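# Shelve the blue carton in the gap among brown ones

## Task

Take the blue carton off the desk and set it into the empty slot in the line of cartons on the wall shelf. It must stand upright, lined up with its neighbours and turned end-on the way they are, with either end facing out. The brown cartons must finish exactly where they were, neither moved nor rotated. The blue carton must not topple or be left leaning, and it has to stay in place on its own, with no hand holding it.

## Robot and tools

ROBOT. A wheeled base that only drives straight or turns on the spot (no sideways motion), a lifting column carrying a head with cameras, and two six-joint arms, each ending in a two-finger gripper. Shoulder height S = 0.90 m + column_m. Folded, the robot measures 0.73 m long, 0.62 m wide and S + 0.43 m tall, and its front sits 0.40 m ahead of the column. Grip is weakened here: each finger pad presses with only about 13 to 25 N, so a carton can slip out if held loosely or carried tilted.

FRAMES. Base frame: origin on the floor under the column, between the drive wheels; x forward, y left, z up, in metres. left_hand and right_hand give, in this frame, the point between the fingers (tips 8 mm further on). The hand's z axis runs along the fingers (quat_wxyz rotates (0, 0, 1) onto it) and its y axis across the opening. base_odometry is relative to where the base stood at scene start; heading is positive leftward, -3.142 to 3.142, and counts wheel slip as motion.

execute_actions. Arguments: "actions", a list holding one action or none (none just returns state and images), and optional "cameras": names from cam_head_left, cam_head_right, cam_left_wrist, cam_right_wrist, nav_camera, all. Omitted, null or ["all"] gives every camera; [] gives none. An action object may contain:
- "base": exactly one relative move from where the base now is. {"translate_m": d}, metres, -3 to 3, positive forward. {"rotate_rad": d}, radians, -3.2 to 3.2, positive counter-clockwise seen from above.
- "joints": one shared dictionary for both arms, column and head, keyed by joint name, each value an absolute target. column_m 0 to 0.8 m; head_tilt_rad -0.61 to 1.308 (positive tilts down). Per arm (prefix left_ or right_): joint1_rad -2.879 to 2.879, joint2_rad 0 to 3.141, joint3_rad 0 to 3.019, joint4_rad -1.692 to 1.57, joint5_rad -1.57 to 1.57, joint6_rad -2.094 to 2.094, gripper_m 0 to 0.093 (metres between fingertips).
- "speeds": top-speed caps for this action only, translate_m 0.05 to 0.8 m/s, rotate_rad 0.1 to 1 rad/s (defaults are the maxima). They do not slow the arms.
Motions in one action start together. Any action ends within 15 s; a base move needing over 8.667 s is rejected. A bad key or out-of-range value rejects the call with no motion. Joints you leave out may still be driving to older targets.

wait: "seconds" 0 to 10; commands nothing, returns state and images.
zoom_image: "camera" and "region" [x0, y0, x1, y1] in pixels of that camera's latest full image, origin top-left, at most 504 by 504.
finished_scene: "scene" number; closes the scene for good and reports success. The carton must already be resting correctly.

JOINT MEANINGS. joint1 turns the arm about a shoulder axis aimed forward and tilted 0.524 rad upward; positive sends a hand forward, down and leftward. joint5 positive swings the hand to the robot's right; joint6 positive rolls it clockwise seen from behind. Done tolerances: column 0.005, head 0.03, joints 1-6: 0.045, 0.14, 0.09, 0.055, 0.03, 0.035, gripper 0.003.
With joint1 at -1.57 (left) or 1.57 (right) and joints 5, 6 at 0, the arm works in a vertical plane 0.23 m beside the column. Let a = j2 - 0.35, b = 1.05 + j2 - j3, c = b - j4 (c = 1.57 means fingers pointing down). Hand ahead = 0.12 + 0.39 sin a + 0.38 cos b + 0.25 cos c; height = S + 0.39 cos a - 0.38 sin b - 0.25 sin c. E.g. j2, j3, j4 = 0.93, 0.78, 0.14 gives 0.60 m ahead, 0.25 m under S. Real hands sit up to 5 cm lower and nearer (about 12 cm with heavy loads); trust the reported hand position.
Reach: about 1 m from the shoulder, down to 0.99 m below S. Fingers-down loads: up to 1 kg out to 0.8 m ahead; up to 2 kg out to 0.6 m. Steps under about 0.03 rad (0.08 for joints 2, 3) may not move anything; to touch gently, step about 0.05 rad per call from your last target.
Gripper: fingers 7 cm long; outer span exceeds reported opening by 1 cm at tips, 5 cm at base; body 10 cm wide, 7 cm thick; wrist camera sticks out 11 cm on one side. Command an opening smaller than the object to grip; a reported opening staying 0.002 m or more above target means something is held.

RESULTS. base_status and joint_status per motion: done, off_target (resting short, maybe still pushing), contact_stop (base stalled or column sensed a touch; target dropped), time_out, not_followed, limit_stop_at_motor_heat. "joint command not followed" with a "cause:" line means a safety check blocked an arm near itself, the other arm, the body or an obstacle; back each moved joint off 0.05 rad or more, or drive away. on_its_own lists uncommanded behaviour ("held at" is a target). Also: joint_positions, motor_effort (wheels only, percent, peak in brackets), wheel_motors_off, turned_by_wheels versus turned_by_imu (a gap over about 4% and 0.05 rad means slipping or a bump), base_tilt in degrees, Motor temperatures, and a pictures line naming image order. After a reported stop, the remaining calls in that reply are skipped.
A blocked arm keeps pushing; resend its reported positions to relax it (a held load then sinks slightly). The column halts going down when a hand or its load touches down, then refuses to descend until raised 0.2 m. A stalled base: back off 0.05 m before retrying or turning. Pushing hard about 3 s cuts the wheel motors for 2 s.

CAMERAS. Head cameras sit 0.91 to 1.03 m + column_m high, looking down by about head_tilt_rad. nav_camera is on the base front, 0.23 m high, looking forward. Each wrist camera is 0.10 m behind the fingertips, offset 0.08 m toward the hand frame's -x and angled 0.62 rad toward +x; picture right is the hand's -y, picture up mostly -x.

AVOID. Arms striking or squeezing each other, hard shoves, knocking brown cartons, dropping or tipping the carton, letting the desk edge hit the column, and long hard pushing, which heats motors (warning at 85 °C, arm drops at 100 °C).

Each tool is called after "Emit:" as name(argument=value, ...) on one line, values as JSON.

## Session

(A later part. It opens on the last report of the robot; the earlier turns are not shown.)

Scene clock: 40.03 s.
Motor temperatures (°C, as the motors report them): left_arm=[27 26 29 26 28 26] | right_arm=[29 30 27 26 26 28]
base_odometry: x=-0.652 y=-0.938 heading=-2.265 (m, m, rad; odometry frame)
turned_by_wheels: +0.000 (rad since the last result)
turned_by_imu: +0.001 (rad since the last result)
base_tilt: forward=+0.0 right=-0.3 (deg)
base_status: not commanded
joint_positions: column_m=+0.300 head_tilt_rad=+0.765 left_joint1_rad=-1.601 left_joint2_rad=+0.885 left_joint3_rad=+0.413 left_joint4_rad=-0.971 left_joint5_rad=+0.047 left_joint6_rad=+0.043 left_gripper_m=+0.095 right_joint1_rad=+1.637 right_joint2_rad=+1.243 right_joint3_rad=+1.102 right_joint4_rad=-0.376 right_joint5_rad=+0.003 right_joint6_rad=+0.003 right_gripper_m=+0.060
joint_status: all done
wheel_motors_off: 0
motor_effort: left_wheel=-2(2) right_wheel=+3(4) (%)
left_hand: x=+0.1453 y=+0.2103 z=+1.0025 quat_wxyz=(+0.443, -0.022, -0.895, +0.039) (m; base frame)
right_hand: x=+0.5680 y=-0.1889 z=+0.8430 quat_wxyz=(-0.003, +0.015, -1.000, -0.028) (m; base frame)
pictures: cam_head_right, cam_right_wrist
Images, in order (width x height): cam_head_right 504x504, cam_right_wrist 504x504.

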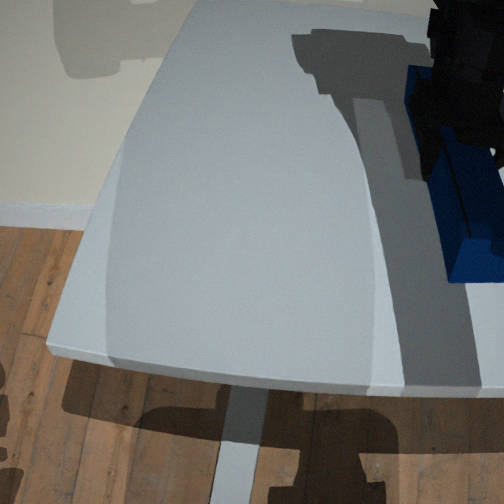

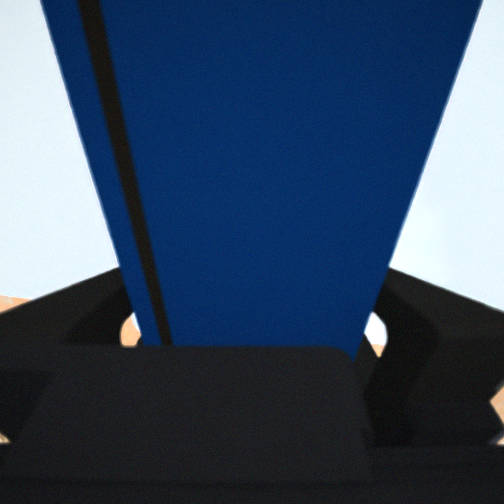

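Emit:
execute_actions(actions=[{"joints":{"column_m":0.2}}], cameras=[])

Emit:
execute_actions(actions=[{"joints":{"right_gripper_m":0.068}}], cameras=[])

Emit:
execute_actions(actions=[{"joints":{"column_m":0.225}}], cameras=[])

Emit:
execute_actions(actions=[{"joints":{"right_gripper_m":0.0}}], cameras=["cam_right_wrist"])

Emit:
execute_actions(actions=[{"joints":{"column_m":0.4}}], cameras=["cam_head_right","cam_right_wrist"])

Scene clock: 42.20 s.
Motor temperatures (°C, as the motors report them): left_arm=[27 26 29 26 28 26] | right_arm=[29 30 27 26 26 28]
base_odometry: x=-0.652 y=-0.938 heading=-2.265 (m, m, rad; odometry frame)
turned_by_wheels: +0.000 (rad since the last result)
turned_by_imu: +0.001 (rad since the last result)
base_tilt: forward=+0.0 right=-0.4 (deg)
base_status: not commanded
joint_positions: column_m=+0.200 head_tilt_rad=+0.765 left_joint1_rad=-1.601 left_joint2_rad=+0.885 left_joint3_rad=+0.413 left_joint4_rad=-0.971 left_joint5_rad=+0.047 left_joint6_rad=+0.043 left_gripper_m=+0.095 right_joint1_rad=+1.637 right_joint2_rad=+1.240 right_joint3_rad=+1.102 right_joint4_rad=-0.376 right_joint5_rad=+0.003 right_joint6_rad=+0.003 right_gripper_m=+0.060
joint_status: all done
wheel_motors_off: 0
motor_effort: left_wheel=-2(2) right_wheel=+4(3) (%)
left_hand: x=+0.1453 y=+0.2103 z=+0.9027 quat_wxyz=(+0.443, -0.022, -0.895, +0.039) (m; base frame)
right_hand: x=+0.5690 y=-0.1890 z=+0.7443 quat_wxyz=(-0.004, +0.015, -0.999, -0.028) (m; base frame)
pictures: none
No camera images: the call's "cameras" was empty. Leave "cameras" out to get every camera's image.

Scene clock: 42.87 s.
Motor temperatures (°C, as the motors report them): left_arm=[27 26 29 26 28 26] | right_arm=[29 30 27 26 26 28]
base_odometry: x=-0.652 y=-0.938 heading=-2.265 (m, m, rad; odometry frame)
turned_by_wheels: +0.000 (rad since the last result)
turned_by_imu: +0.000 (rad since the last result)
base_tilt: forward=+0.0 right=-0.3 (deg)
base_status: not commanded
joint_positions: column_m=+0.200 head_tilt_rad=+0.765 left_joint1_rad=-1.601 left_joint2_rad=+0.885 left_joint3_rad=+0.413 left_joint4_rad=-0.971 left_joint5_rad=+0.047 left_joint6_rad=+0.043 left_gripper_m=+0.095 right_joint1_rad=+1.638 right_joint2_rad=+1.240 right_joint3_rad=+1.102 right_joint4_rad=-0.376 right_joint5_rad=-0.001 right_joint6_rad=+0.003 right_gripper_m=+0.068
joint_status: all done
wheel_motors_off: 0
motor_effort: left_wheel=-2(1) right_wheel=+2(3) (%)
left_hand: x=+0.1453 y=+0.2103 z=+0.9027 quat_wxyz=(+0.443, -0.022, -0.895, +0.039) (m; base frame)
right_hand: x=+0.5692 y=-0.1877 z=+0.7447 quat_wxyz=(-0.005, +0.015, -0.999, -0.030) (m; base frame)
pictures: none
No camera images: the call's "cameras" was empty. Leave "cameras" out to get every camera's image.

Scene clock: 43.80 s.
Motor temperatures (°C, as the motors report them): left_arm=[27 26 29 26 28 26] | right_arm=[29 30 27 26 26 28]
base_odometry: x=-0.652 y=-0.938 heading=-2.265 (m, m, rad; odometry frame)
turned_by_wheels: +0.000 (rad since the last result)
turned_by_imu: +0.000 (rad since the last result)
base_tilt: forward=+0.1 right=-0.3 (deg)
base_status: not commanded
joint_positions: column_m=+0.225 head_tilt_rad=+0.765 left_joint1_rad=-1.601 left_joint2_rad=+0.885 left_joint3_rad=+0.413 left_joint4_rad=-0.971 left_joint5_rad=+0.047 left_joint6_rad=+0.043 left_gripper_m=+0.095 right_joint1_rad=+1.638 right_joint2_rad=+1.242 right_joint3_rad=+1.102 right_joint4_rad=-0.376 right_joint5_rad=-0.001 right_joint6_rad=+0.003 right_gripper_m=+0.068
joint_status: all done
wheel_motors_off: 0
motor_effort: left_wheel=-2(2) right_wheel=+5(2) (%)
left_hand: x=+0.1453 y=+0.2103 z=+0.9276 quat_wxyz=(+0.443, -0.022, -0.895, +0.039) (m; base frame)
right_hand: x=+0.5685 y=-0.1877 z=+0.7688 quat_wxyz=(-0.004, +0.015, -0.999, -0.030) (m; base frame)
pictures: none
No camera images: the call's "cameras" was empty. Leave "cameras" out to get every camera's image.

Scene clock: 44.47 s.
Motor temperatures (°C, as the motors report them): left_arm=[27 26 29 26 28 26] | right_arm=[29 30 27 26 26 28]
base_odometry: x=-0.652 y=-0.938 heading=-2.265 (m, m, rad; odometry frame)
turned_by_wheels: +0.000 (rad since the last result)
turned_by_imu: +0.000 (rad since the last result)
base_tilt: forward=+0.2 right=-0.3 (deg)
base_status: not commanded
joint_positions: column_m=+0.225 head_tilt_rad=+0.765 left_joint1_rad=-1.601 left_joint2_rad=+0.885 left_joint3_rad=+0.413 left_joint4_rad=-0.971 left_joint5_rad=+0.047 left_joint6_rad=+0.043 left_gripper_m=+0.095 right_joint1_rad=+1.638 right_joint2_rad=+1.242 right_joint3_rad=+1.102 right_joint4_rad=-0.376 right_joint5_rad=-0.001 right_joint6_rad=+0.003 right_gripper_m=+0.061
joint_status: right_gripper_m off_target (ended at +0.061, target +0.000)
wheel_motors_off: 0
motor_effort: left_wheel=-2(2) right_wheel=+4(3) (%)
left_hand: x=+0.1453 y=+0.2103 z=+0.9276 quat_wxyz=(+0.443, -0.022, -0.895, +0.039) (m; base frame)
right_hand: x=+0.5685 y=-0.1877 z=+0.7688 quat_wxyz=(-0.004, +0.015, -0.999, -0.030) (m; base frame)
pictures: cam_right_wrist
Images, in order (width x height): cam_right_wrist 504x504.

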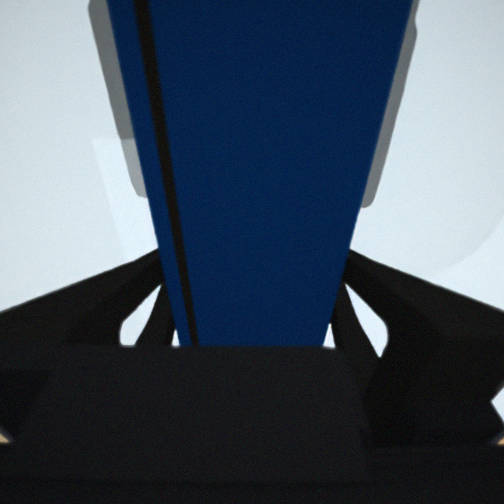

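Scene clock: 47.33 s.
Motor temperatures (°C, as the motors report them): left_arm=[27 26 29 26 28 26] | right_arm=[29 30 27 26 26 28]
base_odometry: x=-0.652 y=-0.938 heading=-2.265 (m, m, rad; odometry frame)
turned_by_wheels: +0.000 (rad since the last result)
turned_by_imu: +0.001 (rad since the last result)
base_tilt: forward=+0.1 right=-0.3 (deg)
base_status: not commanded
joint_positions: column_m=+0.400 head_tilt_rad=+0.765 left_joint1_rad=-1.601 left_joint2_rad=+0.885 left_joint3_rad=+0.413 left_joint4_rad=-0.971 left_joint5_rad=+0.047 left_joint6_rad=+0.043 left_gripper_m=+0.095 right_joint1_rad=+1.638 right_joint2_rad=+1.242 right_joint3_rad=+1.102 right_joint4_rad=-0.376 right_joint5_rad=-0.001 right_joint6_rad=+0.003 right_gripper_m=+0.061
joint_status: all done
wheel_motors_off: 0
motor_effort: left_wheel=-2(2) right_wheel=+3(2) (%)
left_hand: x=+0.1453 y=+0.2103 z=+1.1026 quat_wxyz=(+0.443, -0.022, -0.895, +0.039) (m; base frame)
right_hand: x=+0.5682 y=-0.1877 z=+0.9434 quat_wxyz=(-0.003, +0.015, -0.999, -0.030) (m; base frame)
pictures: cam_head_right, cam_right_wrist
Images, in order (width x height): cam_head_right 504x504, cam_right_wrist 504x504.

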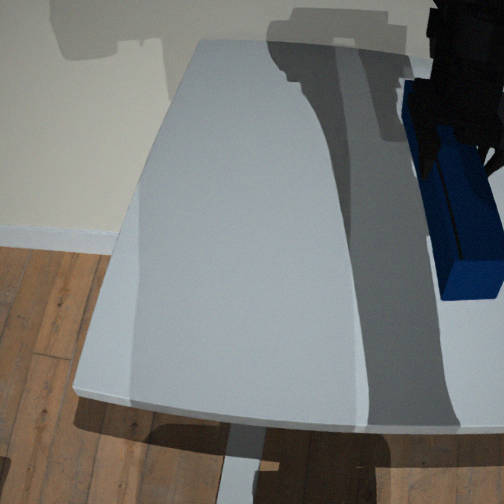

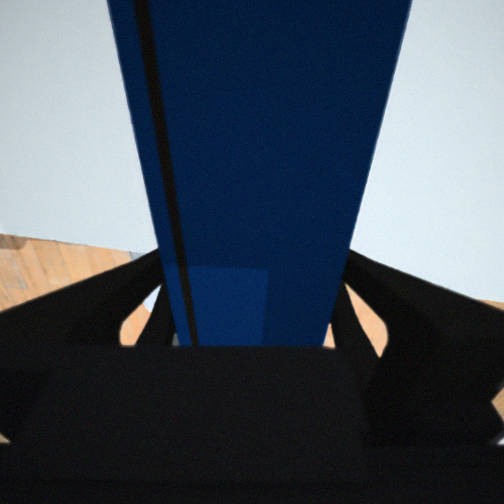

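Emit:
execute_actions(actions=[{"base":{"translate_m":-0.35},"joints":{"column_m":0.7,"head_tilt_rad":0.45},"speeds":{"translate_m":0.4}}], cameras=[])

Emit:
execute_actions(actions=[{"base":{"rotate_rad":-2.97},"speeds":{"rotate_rad":0.6}}], cameras=["cam_head_left","cam_head_right","nav_camera","cam_right_wrist"])

Scene clock: 52.10 s.
Motor temperatures (°C, as the motors report them): left_arm=[27 26 29 26 28 26] | right_arm=[29 30 27 26 26 28]
base_odometry: x=-0.428 y=-0.669 heading=-2.266 (m, m, rad; odometry frame)
turned_by_wheels: -0.001 (rad since the last result)
turned_by_imu: +0.000 (rad since the last result)
base_tilt: forward=+0.2 right=-0.3 (deg)
base_status: done
joint_positions: column_m=+0.700 head_tilt_rad=+0.468 left_joint1_rad=-1.601 left_joint2_rad=+0.885 left_joint3_rad=+0.412 left_joint4_rad=-0.971 left_joint5_rad=+0.047 left_joint6_rad=+0.043 left_gripper_m=+0.095 right_joint1_rad=+1.638 right_joint2_rad=+1.243 right_joint3_rad=+1.102 right_joint4_rad=-0.376 right_joint5_rad=-0.001 right_joint6_rad=+0.003 right_gripper_m=+0.061
joint_status: all done
wheel_motors_off: 0
motor_effort: left_wheel=-2(37) right_wheel=+0(48) (%)
left_hand: x=+0.1449 y=+0.2103 z=+1.4027 quat_wxyz=(+0.444, -0.022, -0.895, +0.039) (m; base frame)
right_hand: x=+0.5676 y=-0.1877 z=+1.2428 quat_wxyz=(-0.003, +0.015, -0.999, -0.030) (m; base frame)
pictures: none
No camera images: the call's "cameras" was empty. Leave "cameras" out to get every camera's image.

Scene clock: 58.00 s.
Motor temperatures (°C, as the motors report them): left_arm=[27 27 29 26 28 26] | right_arm=[29 30 27 26 26 28]
base_odometry: x=-0.428 y=-0.669 heading=+1.048 (m, m, rad; odometry frame)
turned_by_wheels: -2.969 (rad since the last result)
turned_by_imu: -2.943 (rad since the last result)
base_tilt: forward=+0.1 right=-0.4 (deg)
base_status: done
joint_positions: column_m=+0.700 head_tilt_rad=+0.468 left_joint1_rad=-1.601 left_joint2_rad=+0.885 left_joint3_rad=+0.412 left_joint4_rad=-0.971 left_joint5_rad=+0.047 left_joint6_rad=+0.043 left_gripper_m=+0.095 right_joint1_rad=+1.639 right_joint2_rad=+1.243 right_joint3_rad=+1.102 right_joint4_rad=-0.376 right_joint5_rad=-0.001 right_joint6_rad=+0.003 right_gripper_m=+0.061
joint_status: not commanded
wheel_motors_off: 0
motor_effort: left_wheel=+2(45) right_wheel=-1(39) (%)
left_hand: x=+0.1449 y=+0.2103 z=+1.4027 quat_wxyz=(+0.444, -0.022, -0.895, +0.039) (m; base frame)
right_hand: x=+0.5676 y=-0.1875 z=+1.2428 quat_wxyz=(-0.003, +0.015, -0.999, -0.030) (m; base frame)
pictures: cam_head_left, cam_head_right, cam_right_wrist, nav_camera
Images, in order (width x height): cam_head_left 504x504, cam_head_right 504x504, cam_right_wrist 504x504, nav_camera 504x504.

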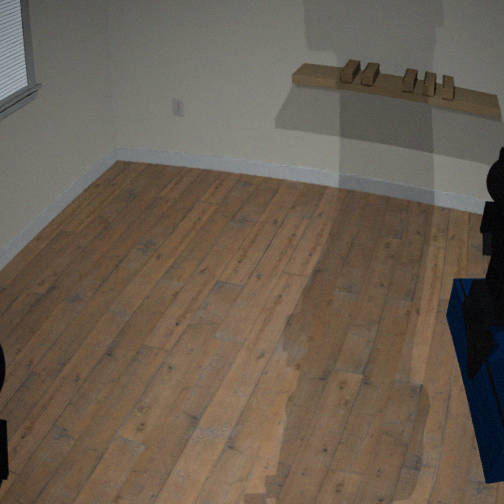

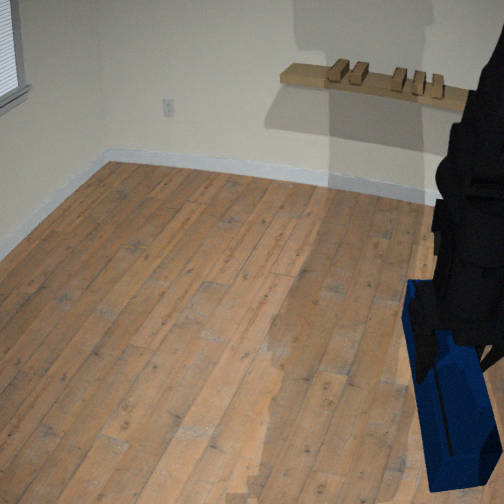

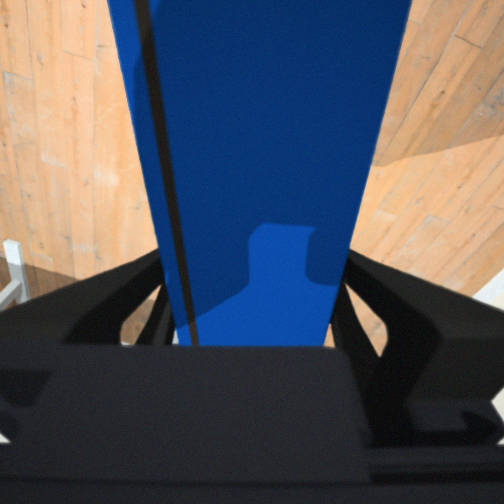

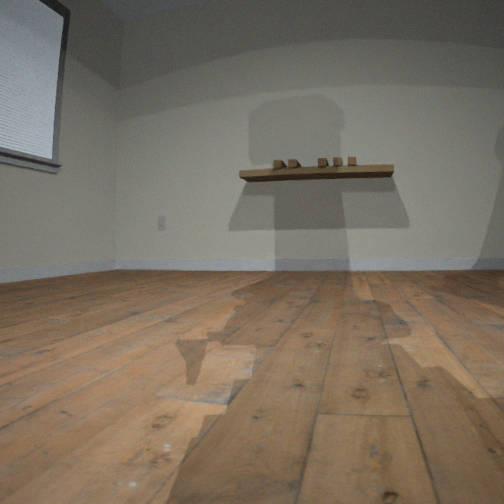

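Emit:
execute_actions(actions=[{"base":{"rotate_rad":0.1}}], cameras=[])

Emit:
execute_actions(actions=[{"base":{"translate_m":1.5},"speeds":{"translate_m":0.6}}], cameras=[])

Emit:
execute_actions(actions=[{"base":{"rotate_rad":-0.3},"joints":{"head_tilt_rad":0.6},"speeds":{"rotate_rad":0.6}}], cameras=["cam_head_left","cam_head_right","nav_camera"])

Scene clock: 59.13 s.
Motor temperatures (°C, as the motors report them): left_arm=[27 27 29 26 28 26] | right_arm=[29 30 27 26 26 28]
base_odometry: x=-0.428 y=-0.669 heading=+1.147 (m, m, rad; odometry frame)
turned_by_wheels: +0.100 (rad since the last result)
turned_by_imu: +0.100 (rad since the last result)
base_tilt: forward=+0.0 right=-0.5 (deg)
base_status: done
joint_positions: column_m=+0.700 head_tilt_rad=+0.468 left_joint1_rad=-1.601 left_joint2_rad=+0.885 left_joint3_rad=+0.412 left_joint4_rad=-0.971 left_joint5_rad=+0.047 left_joint6_rad=+0.043 left_gripper_m=+0.095 right_joint1_rad=+1.639 right_joint2_rad=+1.243 right_joint3_rad=+1.102 right_joint4_rad=-0.376 right_joint5_rad=+0.000 right_joint6_rad=+0.003 right_gripper_m=+0.061
joint_status: not commanded
wheel_motors_off: 0
motor_effort: left_wheel=-1(22) right_wheel=+2(24) (%)
left_hand: x=+0.1449 y=+0.2103 z=+1.4027 quat_wxyz=(+0.444, -0.022, -0.895, +0.039) (m; base frame)
right_hand: x=+0.5676 y=-0.1873 z=+1.2429 quat_wxyz=(-0.003, +0.016, -0.999, -0.030) (m; base frame)
pictures: none
No camera images: the call's "cameras" was empty. Leave "cameras" out to get every camera's image.

Scene clock: 63.43 s.
Motor temperatures (°C, as the motors report them): left_arm=[27 27 29 26 28 26] | right_arm=[29 30 27 26 26 28]
base_odometry: x=+0.189 y=+0.698 heading=+1.146 (m, m, rad; odometry frame)
turned_by_wheels: -0.001 (rad since the last result)
turned_by_imu: +0.003 (rad since the last result)
base_tilt: forward=+0.1 right=-0.4 (deg)
base_status: done
joint_positions: column_m=+0.700 head_tilt_rad=+0.468 left_joint1_rad=-1.601 left_joint2_rad=+0.885 left_joint3_rad=+0.410 left_joint4_rad=-0.971 left_joint5_rad=+0.047 left_joint6_rad=+0.043 left_gripper_m=+0.095 right_joint1_rad=+1.639 right_joint2_rad=+1.244 right_joint3_rad=+1.100 right_joint4_rad=-0.376 right_joint5_rad=+0.000 right_joint6_rad=+0.003 right_gripper_m=+0.061
joint_status: not commanded
wheel_motors_off: 0
motor_effort: left_wheel=-2(45) right_wheel=+2(63) (%)
left_hand: x=+0.1441 y=+0.2103 z=+1.4030 quat_wxyz=(+0.444, -0.021, -0.895, +0.039) (m; base frame)
right_hand: x=+0.5668 y=-0.1873 z=+1.2425 quat_wxyz=(-0.002, +0.016, -0.999, -0.030) (m; base frame)
pictures: none
No camera images: the call's "cameras" was empty. Leave "cameras" out to get every camera's image.

Scene clock: 64.97 s.
Motor temperatures (°C, as the motors report them): left_arm=[27 27 29 26 28 26] | right_arm=[29 30 27 26 26 28]
base_odometry: x=+0.189 y=+0.698 heading=+0.847 (m, m, rad; odometry frame)
turned_by_wheels: -0.299 (rad since the last result)
turned_by_imu: -0.291 (rad since the last result)
base_tilt: forward=+0.1 right=-0.3 (deg)
base_status: done
joint_positions: column_m=+0.700 head_tilt_rad=+0.603 left_joint1_rad=-1.601 left_joint2_rad=+0.885 left_joint3_rad=+0.410 left_joint4_rad=-0.971 left_joint5_rad=+0.047 left_joint6_rad=+0.043 left_gripper_m=+0.095 right_joint1_rad=+1.639 right_joint2_rad=+1.244 right_joint3_rad=+1.100 right_joint4_rad=-0.376 right_joint5_rad=+0.000 right_joint6_rad=+0.003 right_gripper_m=+0.061
joint_status: all done
wheel_motors_off: 0
motor_effort: left_wheel=+0(40) right_wheel=-2(50) (%)
left_hand: x=+0.1441 y=+0.2103 z=+1.4030 quat_wxyz=(+0.444, -0.021, -0.895, +0.039) (m; base frame)
right_hand: x=+0.5668 y=-0.1873 z=+1.2425 quat_wxyz=(-0.002, +0.016, -0.999, -0.030) (m; base frame)
pictures: cam_head_left, cam_head_right, nav_camera
Images, in order (width x height): cam_head_left 504x504, cam_head_right 504x504, nav_camera 504x504.

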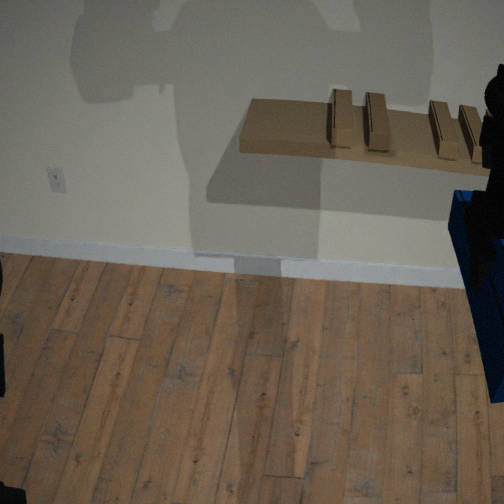

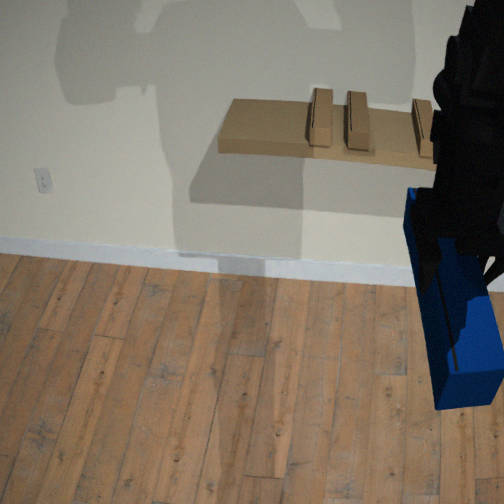

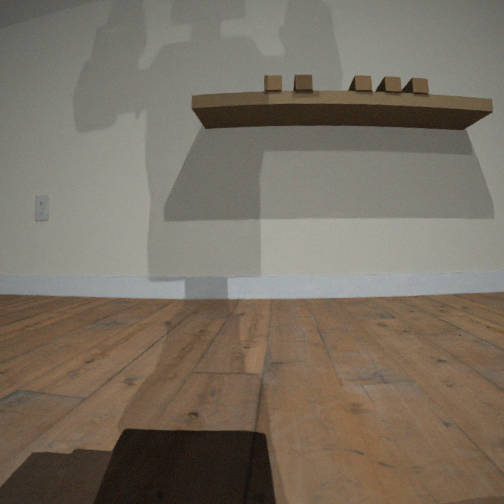

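Emit:
execute_actions(actions=[{"base":{"rotate_rad":-0.07}}], cameras=[])

Emit:
execute_actions(actions=[{"base":{"translate_m":0.65},"joints":{"column_m":0.5},"speeds":{"translate_m":0.5}}], cameras=[])

Emit:
execute_actions(actions=[{"base":{"rotate_rad":0.07},"joints":{"head_tilt_rad":0.65}}], cameras=["cam_head_left","cam_head_right","nav_camera","cam_right_wrist"])

Scene clock: 66.73 s.
Motor temperatures (°C, as the motors report them): left_arm=[27 27 29 26 28 26] | right_arm=[29 30 27 26 26 28]
base_odometry: x=+0.190 y=+0.698 heading=+0.778 (m, m, rad; odometry frame)
turned_by_wheels: -0.069 (rad since the last result)
turned_by_imu: -0.067 (rad since the last result)
base_tilt: forward=+0.2 right=-0.3 (deg)
base_status: done
joint_positions: column_m=+0.700 head_tilt_rad=+0.603 left_joint1_rad=-1.601 left_joint2_rad=+0.885 left_joint3_rad=+0.410 left_joint4_rad=-0.971 left_joint5_rad=+0.047 left_joint6_rad=+0.043 left_gripper_m=+0.095 right_joint1_rad=+1.639 right_joint2_rad=+1.244 right_joint3_rad=+1.100 right_joint4_rad=-0.376 right_joint5_rad=+0.000 right_joint6_rad=+0.003 right_gripper_m=+0.061
joint_status: not commanded
wheel_motors_off: 0
motor_effort: left_wheel=+0(23) right_wheel=-2(37) (%)
left_hand: x=+0.1441 y=+0.2103 z=+1.4030 quat_wxyz=(+0.444, -0.021, -0.895, +0.039) (m; base frame)
right_hand: x=+0.5668 y=-0.1874 z=+1.2425 quat_wxyz=(-0.002, +0.016, -0.999, -0.030) (m; base frame)
pictures: none
No camera images: the call's "cameras" was empty. Leave "cameras" out to get every camera's image.

Scene clock: 69.90 s.
Motor temperatures (°C, as the motors report them): left_arm=[27 27 29 26 28 26] | right_arm=[29 30 27 26 26 28]
base_odometry: x=+0.653 y=+1.154 heading=+0.777 (m, m, rad; odometry frame)
turned_by_wheels: -0.001 (rad since the last result)
turned_by_imu: +0.001 (rad since the last result)
base_tilt: forward=+0.1 right=-0.4 (deg)
base_status: done
joint_positions: column_m=+0.500 head_tilt_rad=+0.604 left_joint1_rad=-1.601 left_joint2_rad=+0.885 left_joint3_rad=+0.411 left_joint4_rad=-0.971 left_joint5_rad=+0.047 left_joint6_rad=+0.043 left_gripper_m=+0.095 right_joint1_rad=+1.639 right_joint2_rad=+1.245 right_joint3_rad=+1.100 right_joint4_rad=-0.376 right_joint5_rad=+0.000 right_joint6_rad=+0.003 right_gripper_m=+0.061
joint_status: all done
wheel_motors_off: 0
motor_effort: left_wheel=-2(48) right_wheel=+3(56) (%)
left_hand: x=+0.1444 y=+0.2103 z=+1.2030 quat_wxyz=(+0.444, -0.022, -0.895, +0.039) (m; base frame)
right_hand: x=+0.5665 y=-0.1874 z=+1.0423 quat_wxyz=(-0.002, +0.016, -0.999, -0.030) (m; base frame)
pictures: none
No camera images: the call's "cameras" was empty. Leave "cameras" out to get every camera's image.

Scene clock: 70.90 s.
Motor temperatures (°C, as the motors report them): left_arm=[27 27 29 26 28 26] | right_arm=[29 30 27 26 26 28]
base_odometry: x=+0.653 y=+1.155 heading=+0.845 (m, m, rad; odometry frame)
turned_by_wheels: +0.068 (rad since the last result)
turned_by_imu: +0.067 (rad since the last result)
base_tilt: forward=+0.1 right=-0.4 (deg)
base_status: done
joint_positions: column_m=+0.500 head_tilt_rad=+0.653 left_joint1_rad=-1.601 left_joint2_rad=+0.885 left_joint3_rad=+0.411 left_joint4_rad=-0.971 left_joint5_rad=+0.047 left_joint6_rad=+0.043 left_gripper_m=+0.095 right_joint1_rad=+1.640 right_joint2_rad=+1.245 right_joint3_rad=+1.100 right_joint4_rad=-0.376 right_joint5_rad=+0.000 right_joint6_rad=+0.003 right_gripper_m=+0.061
joint_status: all done
wheel_motors_off: 0
motor_effort: left_wheel=-1(48) right_wheel=-2(45) (%)
left_hand: x=+0.1444 y=+0.2103 z=+1.2030 quat_wxyz=(+0.444, -0.022, -0.895, +0.039) (m; base frame)
right_hand: x=+0.5665 y=-0.1870 z=+1.0424 quat_wxyz=(-0.002, +0.016, -0.999, -0.030) (m; base frame)
pictures: cam_head_left, cam_head_right, cam_right_wrist, nav_camera
Images, in order (width x height): cam_head_left 504x504, cam_head_right 504x504, cam_right_wrist 504x504, nav_camera 504x504.

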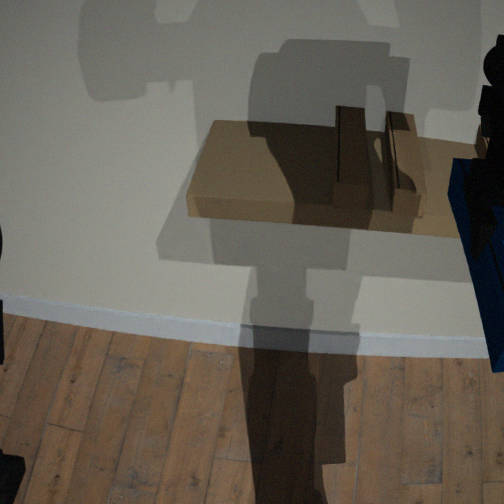

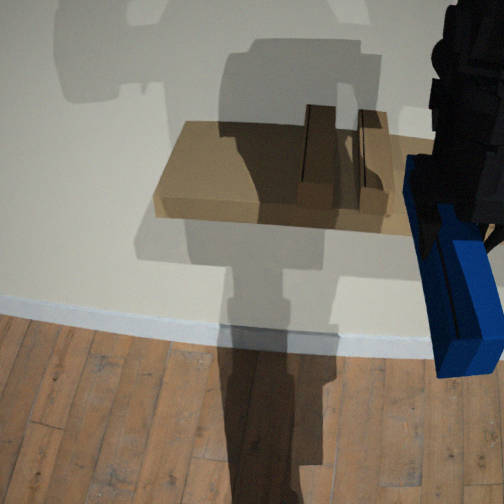

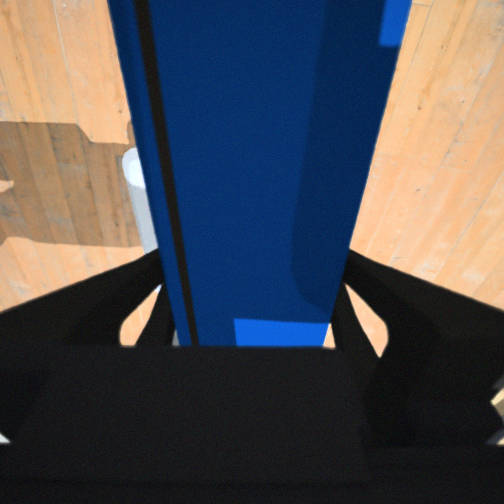

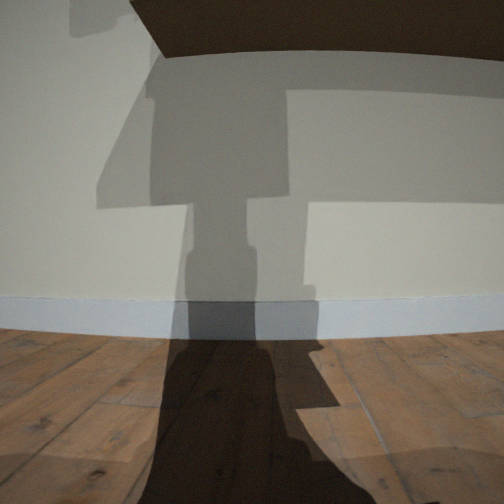

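Emit:
execute_actions(actions=[{"base":{"rotate_rad":-0.11}}], cameras=[])

Emit:
execute_actions(actions=[{"base":{"translate_m":0.45},"joints":{"head_tilt_rad":0.85},"speeds":{"translate_m":0.3}}], cameras=["cam_head_left","cam_head_right","cam_right_wrist"])

Scene clock: 72.57 s.
Motor temperatures (°C, as the motors report them): left_arm=[27 27 29 26 28 26] | right_arm=[29 30 27 26 26 28]
base_odometry: x=+0.653 y=+1.155 heading=+0.737 (m, m, rad; odometry frame)
turned_by_wheels: -0.108 (rad since the last result)
turned_by_imu: -0.105 (rad since the last result)
base_tilt: forward=+0.1 right=-0.3 (deg)
base_status: done
joint_positions: column_m=+0.500 head_tilt_rad=+0.653 left_joint1_rad=-1.601 left_joint2_rad=+0.885 left_joint3_rad=+0.411 left_joint4_rad=-0.971 left_joint5_rad=+0.047 left_joint6_rad=+0.043 left_gripper_m=+0.095 right_joint1_rad=+1.639 right_joint2_rad=+1.245 right_joint3_rad=+1.100 right_joint4_rad=-0.376 right_joint5_rad=+0.000 right_joint6_rad=+0.003 right_gripper_m=+0.061
joint_status: not commanded
wheel_motors_off: 0
motor_effort: left_wheel=+1(51) right_wheel=-1(36) (%)
left_hand: x=+0.1444 y=+0.2103 z=+1.2030 quat_wxyz=(+0.444, -0.022, -0.895, +0.039) (m; base frame)
right_hand: x=+0.5665 y=-0.1874 z=+1.0423 quat_wxyz=(-0.002, +0.016, -0.999, -0.030) (m; base frame)
pictures: none
No camera images: the call's "cameras" was empty. Leave "cameras" out to get every camera's image.

Scene clock: 75.27 s.
Motor temperatures (°C, as the motors report them): left_arm=[27 27 29 26 28 26] | right_arm=[29 30 27 26 26 28]
base_odometry: x=+0.986 y=+1.457 heading=+0.736 (m, m, rad; odometry frame)
turned_by_wheels: -0.001 (rad since the last result)
turned_by_imu: +0.001 (rad since the last result)
base_tilt: forward=+0.1 right=-0.3 (deg)
base_status: done
joint_positions: column_m=+0.500 head_tilt_rad=+0.852 left_joint1_rad=-1.601 left_joint2_rad=+0.885 left_joint3_rad=+0.410 left_joint4_rad=-0.971 left_joint5_rad=+0.047 left_joint6_rad=+0.043 left_gripper_m=+0.095 right_joint1_rad=+1.639 right_joint2_rad=+1.245 right_joint3_rad=+1.100 right_joint4_rad=-0.376 right_joint5_rad=+0.000 right_joint6_rad=+0.003 right_gripper_m=+0.061
joint_status: all done
wheel_motors_off: 0
motor_effort: left_wheel=-2(36) right_wheel=+2(53) (%)
left_hand: x=+0.1442 y=+0.2103 z=+1.2031 quat_wxyz=(+0.444, -0.021, -0.895, +0.039) (m; base frame)
right_hand: x=+0.5663 y=-0.1874 z=+1.0423 quat_wxyz=(-0.001, +0.016, -0.999, -0.030) (m; base frame)
pictures: cam_head_left, cam_head_right, cam_right_wrist
Images, in order (width x height): cam_head_left 504x504, cam_head_right 504x504, cam_right_wrist 504x504.

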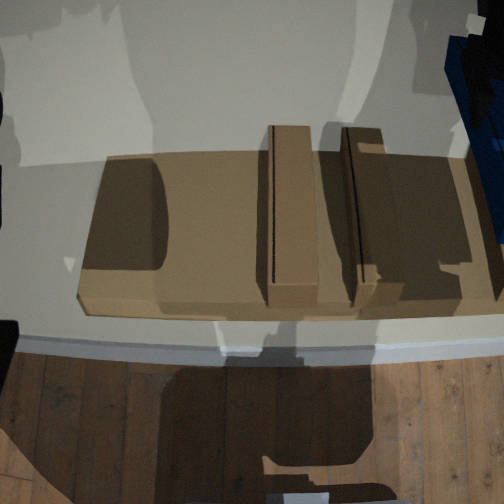

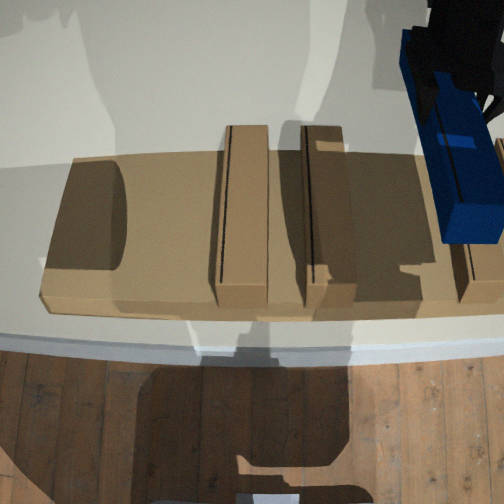

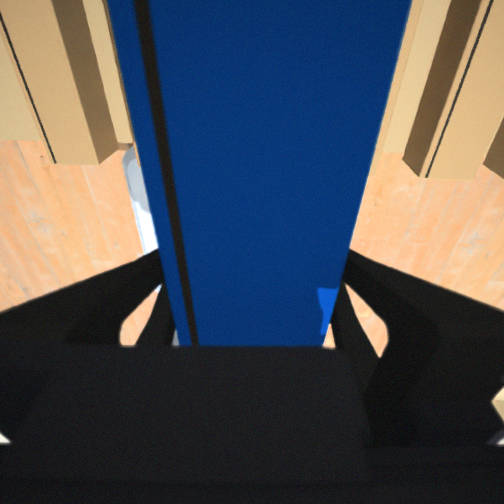

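Emit:
execute_actions(actions=[{"base":{"translate_m":0.12},"joints":{"column_m":0.4,"head_tilt_rad":0.95},"speeds":{"translate_m":0.2}}], cameras=["cam_head_left","cam_head_right","cam_right_wrist"])

Scene clock: 77.43 s.
Motor temperatures (°C, as the motors report them): left_arm=[27 27 29 26 28 26] | right_arm=[29 30 27 26 26 28]
base_odometry: x=+1.075 y=+1.538 heading=+0.735 (m, m, rad; odometry frame)
turned_by_wheels: -0.001 (rad since the last result)
turned_by_imu: +0.000 (rad since the last result)
base_tilt: forward=+0.2 right=-0.2 (deg)
base_status: done
joint_positions: column_m=+0.400 head_tilt_rad=+0.951 left_joint1_rad=-1.601 left_joint2_rad=+0.884 left_joint3_rad=+0.409 left_joint4_rad=-0.971 left_joint5_rad=+0.047 left_joint6_rad=+0.043 left_gripper_m=+0.095 right_joint1_rad=+1.640 right_joint2_rad=+1.272 right_joint3_rad=+1.065 right_joint4_rad=-0.388 right_joint5_rad=-0.002 right_joint6_rad=+0.004 right_gripper_m=+0.060
joint_status: all done
wheel_motors_off: 0
motor_effort: left_wheel=-2(27) right_wheel=+2(30) (%)
left_hand: x=+0.1434 y=+0.2103 z=+1.1034 quat_wxyz=(+0.445, -0.021, -0.895, +0.039) (m; base frame)
right_hand: x=+0.5320 y=-0.1870 z=+0.9263 quat_wxyz=(+0.036, +0.016, -0.999, -0.030) (m; base frame)
pictures: cam_head_left, cam_head_right, cam_right_wrist
Images, in order (width x height): cam_head_left 504x504, cam_head_right 504x504, cam_right_wrist 504x504.

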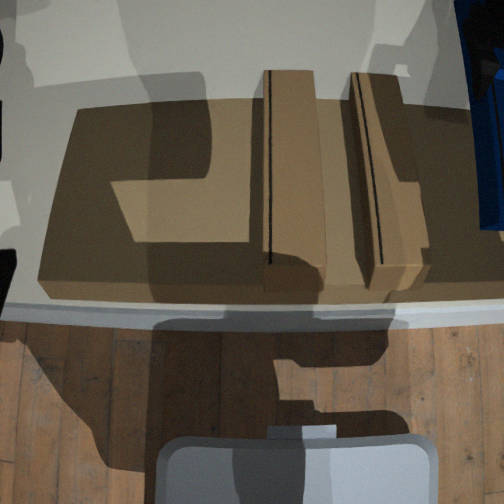

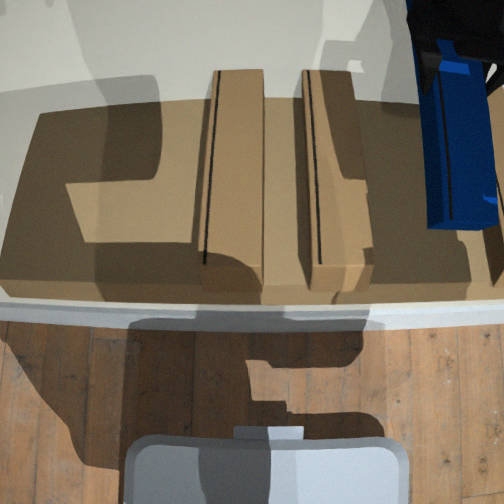

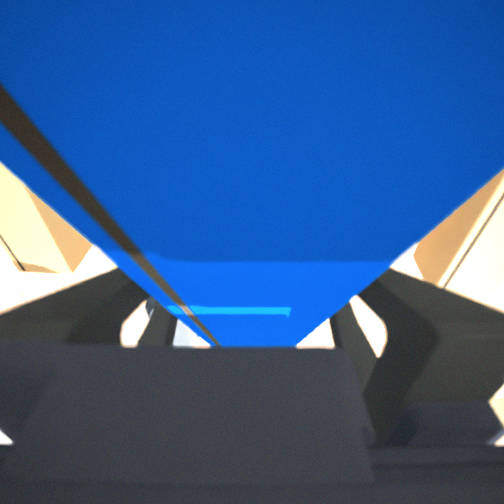

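Emit:
execute_actions(actions=[{"base":{"translate_m":-0.06},"speeds":{"translate_m":0.1}}], cameras=["cam_head_left","cam_head_right","cam_right_wrist"])

Scene clock: 79.07 s.
Motor temperatures (°C, as the motors report them): left_arm=[27 27 29 26 28 26] | right_arm=[29 31 27 26 26 28]
base_odometry: x=+1.031 y=+1.497 heading=+0.736 (m, m, rad; odometry frame)
turned_by_wheels: +0.000 (rad since the last result)
turned_by_imu: +0.001 (rad since the last result)
base_tilt: forward=+0.1 right=-0.3 (deg)
base_status: done
joint_positions: column_m=+0.400 head_tilt_rad=+0.951 left_joint1_rad=-1.601 left_joint2_rad=+0.884 left_joint3_rad=+0.409 left_joint4_rad=-0.971 left_joint5_rad=+0.047 left_joint6_rad=+0.043 left_gripper_m=+0.095 right_joint1_rad=+1.640 right_joint2_rad=+1.261 right_joint3_rad=+1.084 right_joint4_rad=-0.384 right_joint5_rad=-0.002 right_joint6_rad=+0.004 right_gripper_m=+0.060
joint_status: not commanded
wheel_motors_off: 0
motor_effort: left_wheel=+0(31) right_wheel=+0(22) (%)
left_hand: x=+0.1432 y=+0.2104 z=+1.1034 quat_wxyz=(+0.445, -0.021, -0.894, +0.039) (m; base frame)
right_hand: x=+0.5482 y=-0.1869 z=+0.9329 quat_wxyz=(+0.019, +0.016, -0.999, -0.031) (m; base frame)
pictures: cam_head_left, cam_head_right, cam_right_wrist
Images, in order (width x height): cam_head_left 504x504, cam_head_right 504x504, cam_right_wrist 504x504.

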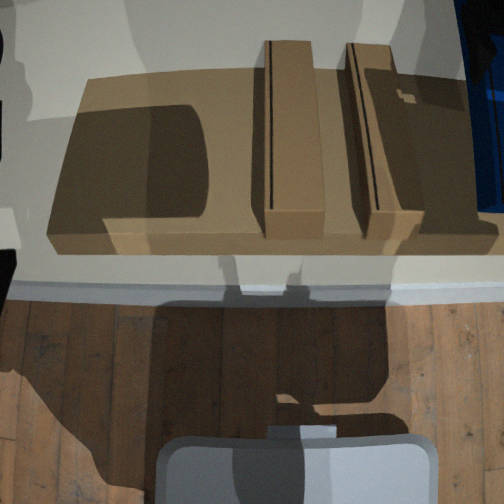

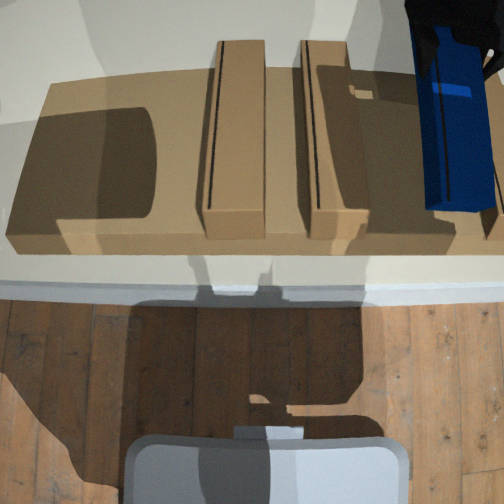

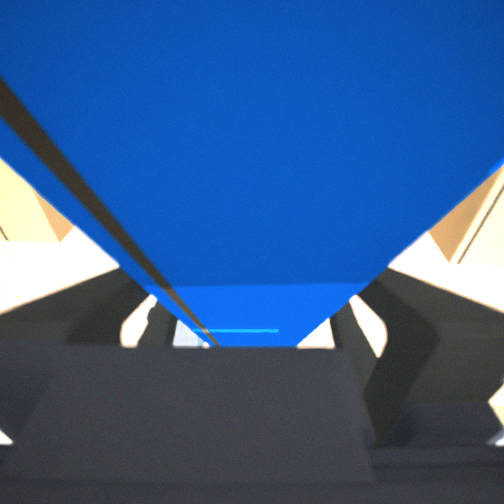

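Emit:
execute_actions(actions=[{"base":{"translate_m":-0.03},"joints":{"right_joint2_rad":1.2,"right_joint3_rad":1.1,"right_joint4_rad":-0.376},"speeds":{"translate_m":0.1}}], cameras=["cam_head_right","cam_right_wrist"])

Emit:
execute_actions(actions=[{"joints":{"column_m":0.33}}], cameras=["cam_head_right","cam_right_wrist"])

Scene clock: 80.50 s.
Motor temperatures (°C, as the motors report them): left_arm=[27 27 29 26 28 26] | right_arm=[29 31 28 26 26 28]
base_odometry: x=+1.009 y=+1.477 heading=+0.736 (m, m, rad; odometry frame)
turned_by_wheels: +0.001 (rad since the last result)
turned_by_imu: +0.001 (rad since the last result)
base_tilt: forward=+0.1 right=-0.3 (deg)
base_status: done
joint_positions: column_m=+0.400 head_tilt_rad=+0.951 left_joint1_rad=-1.601 left_joint2_rad=+0.884 left_joint3_rad=+0.408 left_joint4_rad=-0.971 left_joint5_rad=+0.047 left_joint6_rad=+0.043 left_gripper_m=+0.095 right_joint1_rad=+1.640 right_joint2_rad=+1.200 right_joint3_rad=+1.087 right_joint4_rad=-0.384 right_joint5_rad=-0.002 right_joint6_rad=+0.004 right_gripper_m=+0.060
joint_status: all done
wheel_motors_off: 0
motor_effort: left_wheel=+1(28) right_wheel=-2(28) (%)
left_hand: x=+0.1431 y=+0.2104 z=+1.1035 quat_wxyz=(+0.445, -0.021, -0.894, +0.039) (m; base frame)
right_hand: x=+0.5719 y=-0.1877 z=+0.9600 quat_wxyz=(-0.013, +0.015, -0.999, -0.031) (m; base frame)
pictures: cam_head_right, cam_right_wrist
Images, in order (width x height): cam_head_right 504x504, cam_right_wrist 504x504.

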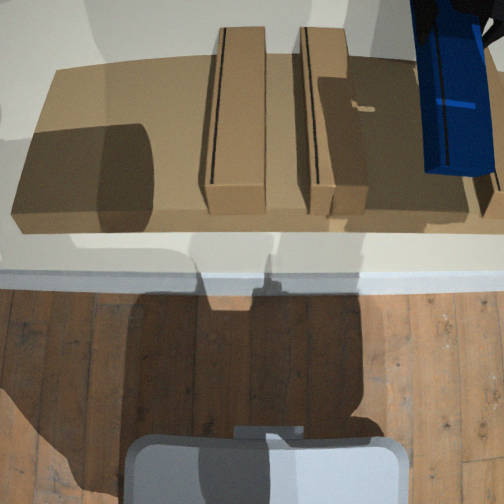

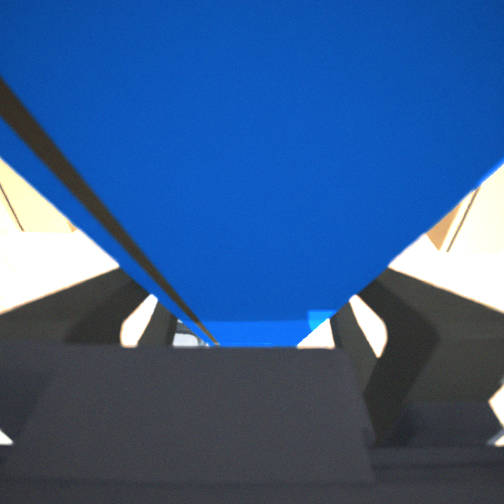

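Scene clock: 82.00 s.
Motor temperatures (°C, as the motors report them): left_arm=[27 27 29 26 28 26] | right_arm=[29 31 28 26 26 28]
base_odometry: x=+1.009 y=+1.477 heading=+0.736 (m, m, rad; odometry frame)
turned_by_wheels: +0.000 (rad since the last result)
turned_by_imu: +0.001 (rad since the last result)
base_tilt: forward=+0.1 right=-0.3 (deg)
base_status: not commanded
joint_positions: column_m=+0.330 head_tilt_rad=+0.951 left_joint1_rad=-1.601 left_joint2_rad=+0.884 left_joint3_rad=+0.408 left_joint4_rad=-0.971 left_joint5_rad=+0.047 left_joint6_rad=+0.043 left_gripper_m=+0.095 right_joint1_rad=+1.640 right_joint2_rad=+1.200 right_joint3_rad=+1.087 right_joint4_rad=-0.384 right_joint5_rad=-0.002 right_joint6_rad=+0.004 right_gripper_m=+0.060
joint_status: all done
wheel_motors_off: 0
motor_effort: left_wheel=+1(0) right_wheel=-1(2) (%)
left_hand: x=+0.1431 y=+0.2104 z=+1.0335 quat_wxyz=(+0.445, -0.021, -0.894, +0.039) (m; base frame)
right_hand: x=+0.5719 y=-0.1877 z=+0.8900 quat_wxyz=(-0.013, +0.015, -0.999, -0.031) (m; base frame)
pictures: cam_head_right, cam_right_wrist
Images, in order (width x height): cam_head_right 504x504, cam_right_wrist 504x504.

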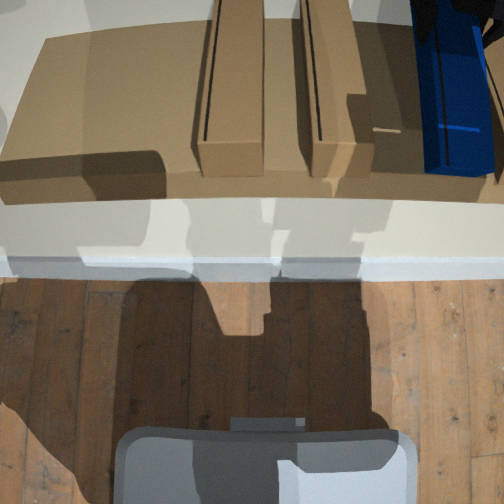

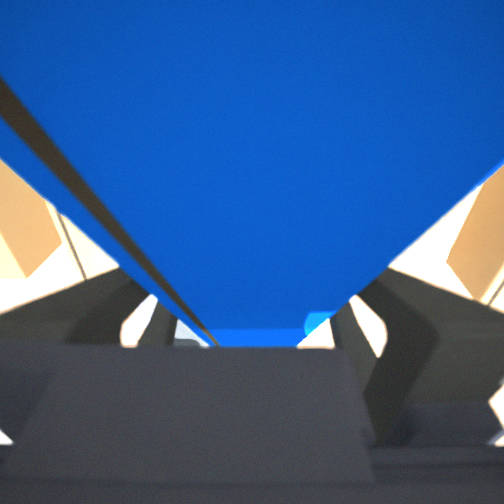

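Emit:
execute_actions(actions=[{"joints":{"column_m":0.29,"head_tilt_rad":0.8}}], cameras=["cam_head_right","cam_head_left","cam_right_wrist"])

Scene clock: 83.23 s.
Motor temperatures (°C, as the motors report them): left_arm=[27 27 29 26 28 26] | right_arm=[29 31 28 26 26 28]
base_odometry: x=+1.009 y=+1.477 heading=+0.736 (m, m, rad; odometry frame)
turned_by_wheels: +0.000 (rad since the last result)
turned_by_imu: +0.001 (rad since the last result)
base_tilt: forward=+0.2 right=-0.4 (deg)
base_status: not commanded
joint_positions: column_m=+0.290 head_tilt_rad=+0.816 left_joint1_rad=-1.601 left_joint2_rad=+0.884 left_joint3_rad=+0.408 left_joint4_rad=-0.971 left_joint5_rad=+0.047 left_joint6_rad=+0.043 left_gripper_m=+0.095 right_joint1_rad=+1.640 right_joint2_rad=+1.200 right_joint3_rad=+1.087 right_joint4_rad=-0.384 right_joint5_rad=-0.002 right_joint6_rad=+0.004 right_gripper_m=+0.060
joint_status: all done
wheel_motors_off: 0
motor_effort: left_wheel=+1(1) right_wheel=+0(0) (%)
left_hand: x=+0.1431 y=+0.2104 z=+0.9935 quat_wxyz=(+0.445, -0.021, -0.894, +0.039) (m; base frame)
right_hand: x=+0.5719 y=-0.1877 z=+0.8500 quat_wxyz=(-0.013, +0.015, -0.999, -0.031) (m; base frame)
pictures: cam_head_left, cam_head_right, cam_right_wrist
Images, in order (width x height): cam_head_left 504x504, cam_head_right 504x504, cam_right_wrist 504x504.

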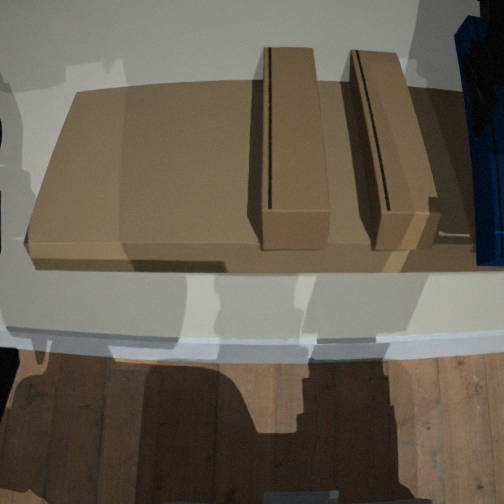

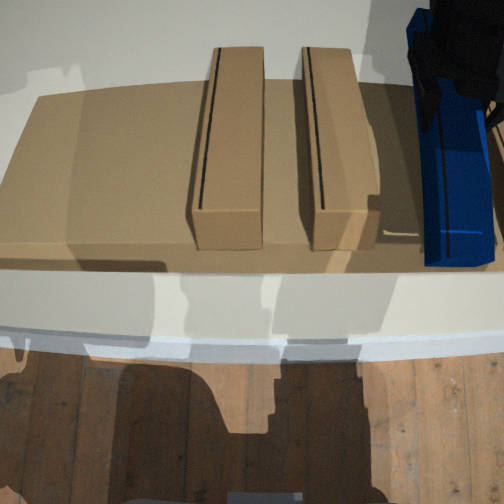

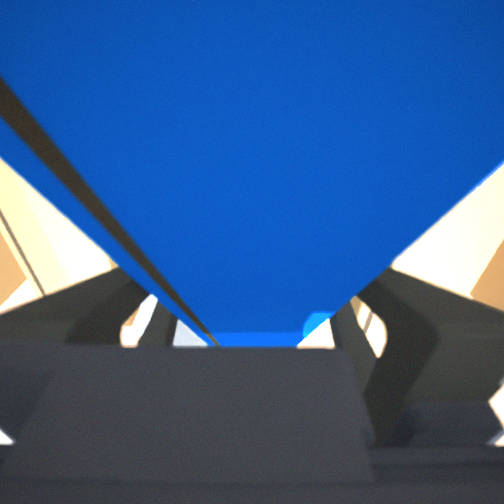

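Emit:
execute_actions(actions=[{"base":{"translate_m":0.015},"joints":{"column_m":0.265},"speeds":{"translate_m":0.05}}], cameras=["cam_head_right","cam_right_wrist"])

Scene clock: 84.47 s.
Motor temperatures (°C, as the motors report them): left_arm=[27 27 29 26 28 26] | right_arm=[29 31 28 26 26 28]
base_odometry: x=+1.020 y=+1.487 heading=+0.736 (m, m, rad; odometry frame)
turned_by_wheels: +0.000 (rad since the last result)
turned_by_imu: +0.000 (rad since the last result)
base_tilt: forward=+0.2 right=-0.4 (deg)
base_status: done
joint_positions: column_m=+0.265 head_tilt_rad=+0.815 left_joint1_rad=-1.601 left_joint2_rad=+0.884 left_joint3_rad=+0.409 left_joint4_rad=-0.971 left_joint5_rad=+0.047 left_joint6_rad=+0.043 left_gripper_m=+0.095 right_joint1_rad=+1.640 right_joint2_rad=+1.200 right_joint3_rad=+1.087 right_joint4_rad=-0.384 right_joint5_rad=-0.002 right_joint6_rad=+0.004 right_gripper_m=+0.060
joint_status: all done
wheel_motors_off: 0
motor_effort: left_wheel=+0(32) right_wheel=+0(28) (%)
left_hand: x=+0.1437 y=+0.2103 z=+0.9683 quat_wxyz=(+0.444, -0.021, -0.895, +0.039) (m; base frame)
right_hand: x=+0.5721 y=-0.1877 z=+0.8250 quat_wxyz=(-0.013, +0.015, -0.999, -0.031) (m; base frame)
pictures: cam_head_right, cam_right_wrist
Images, in order (width x height): cam_head_right 504x504, cam_right_wrist 504x504.

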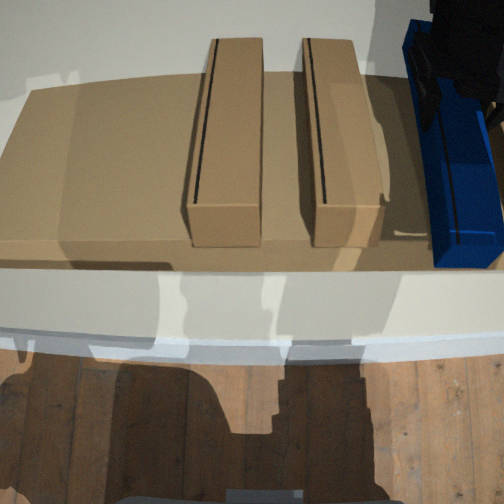

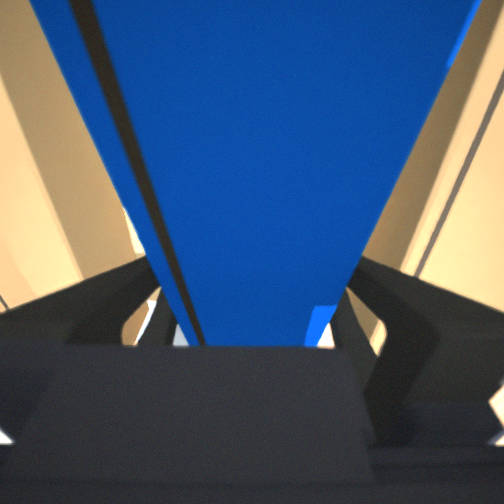

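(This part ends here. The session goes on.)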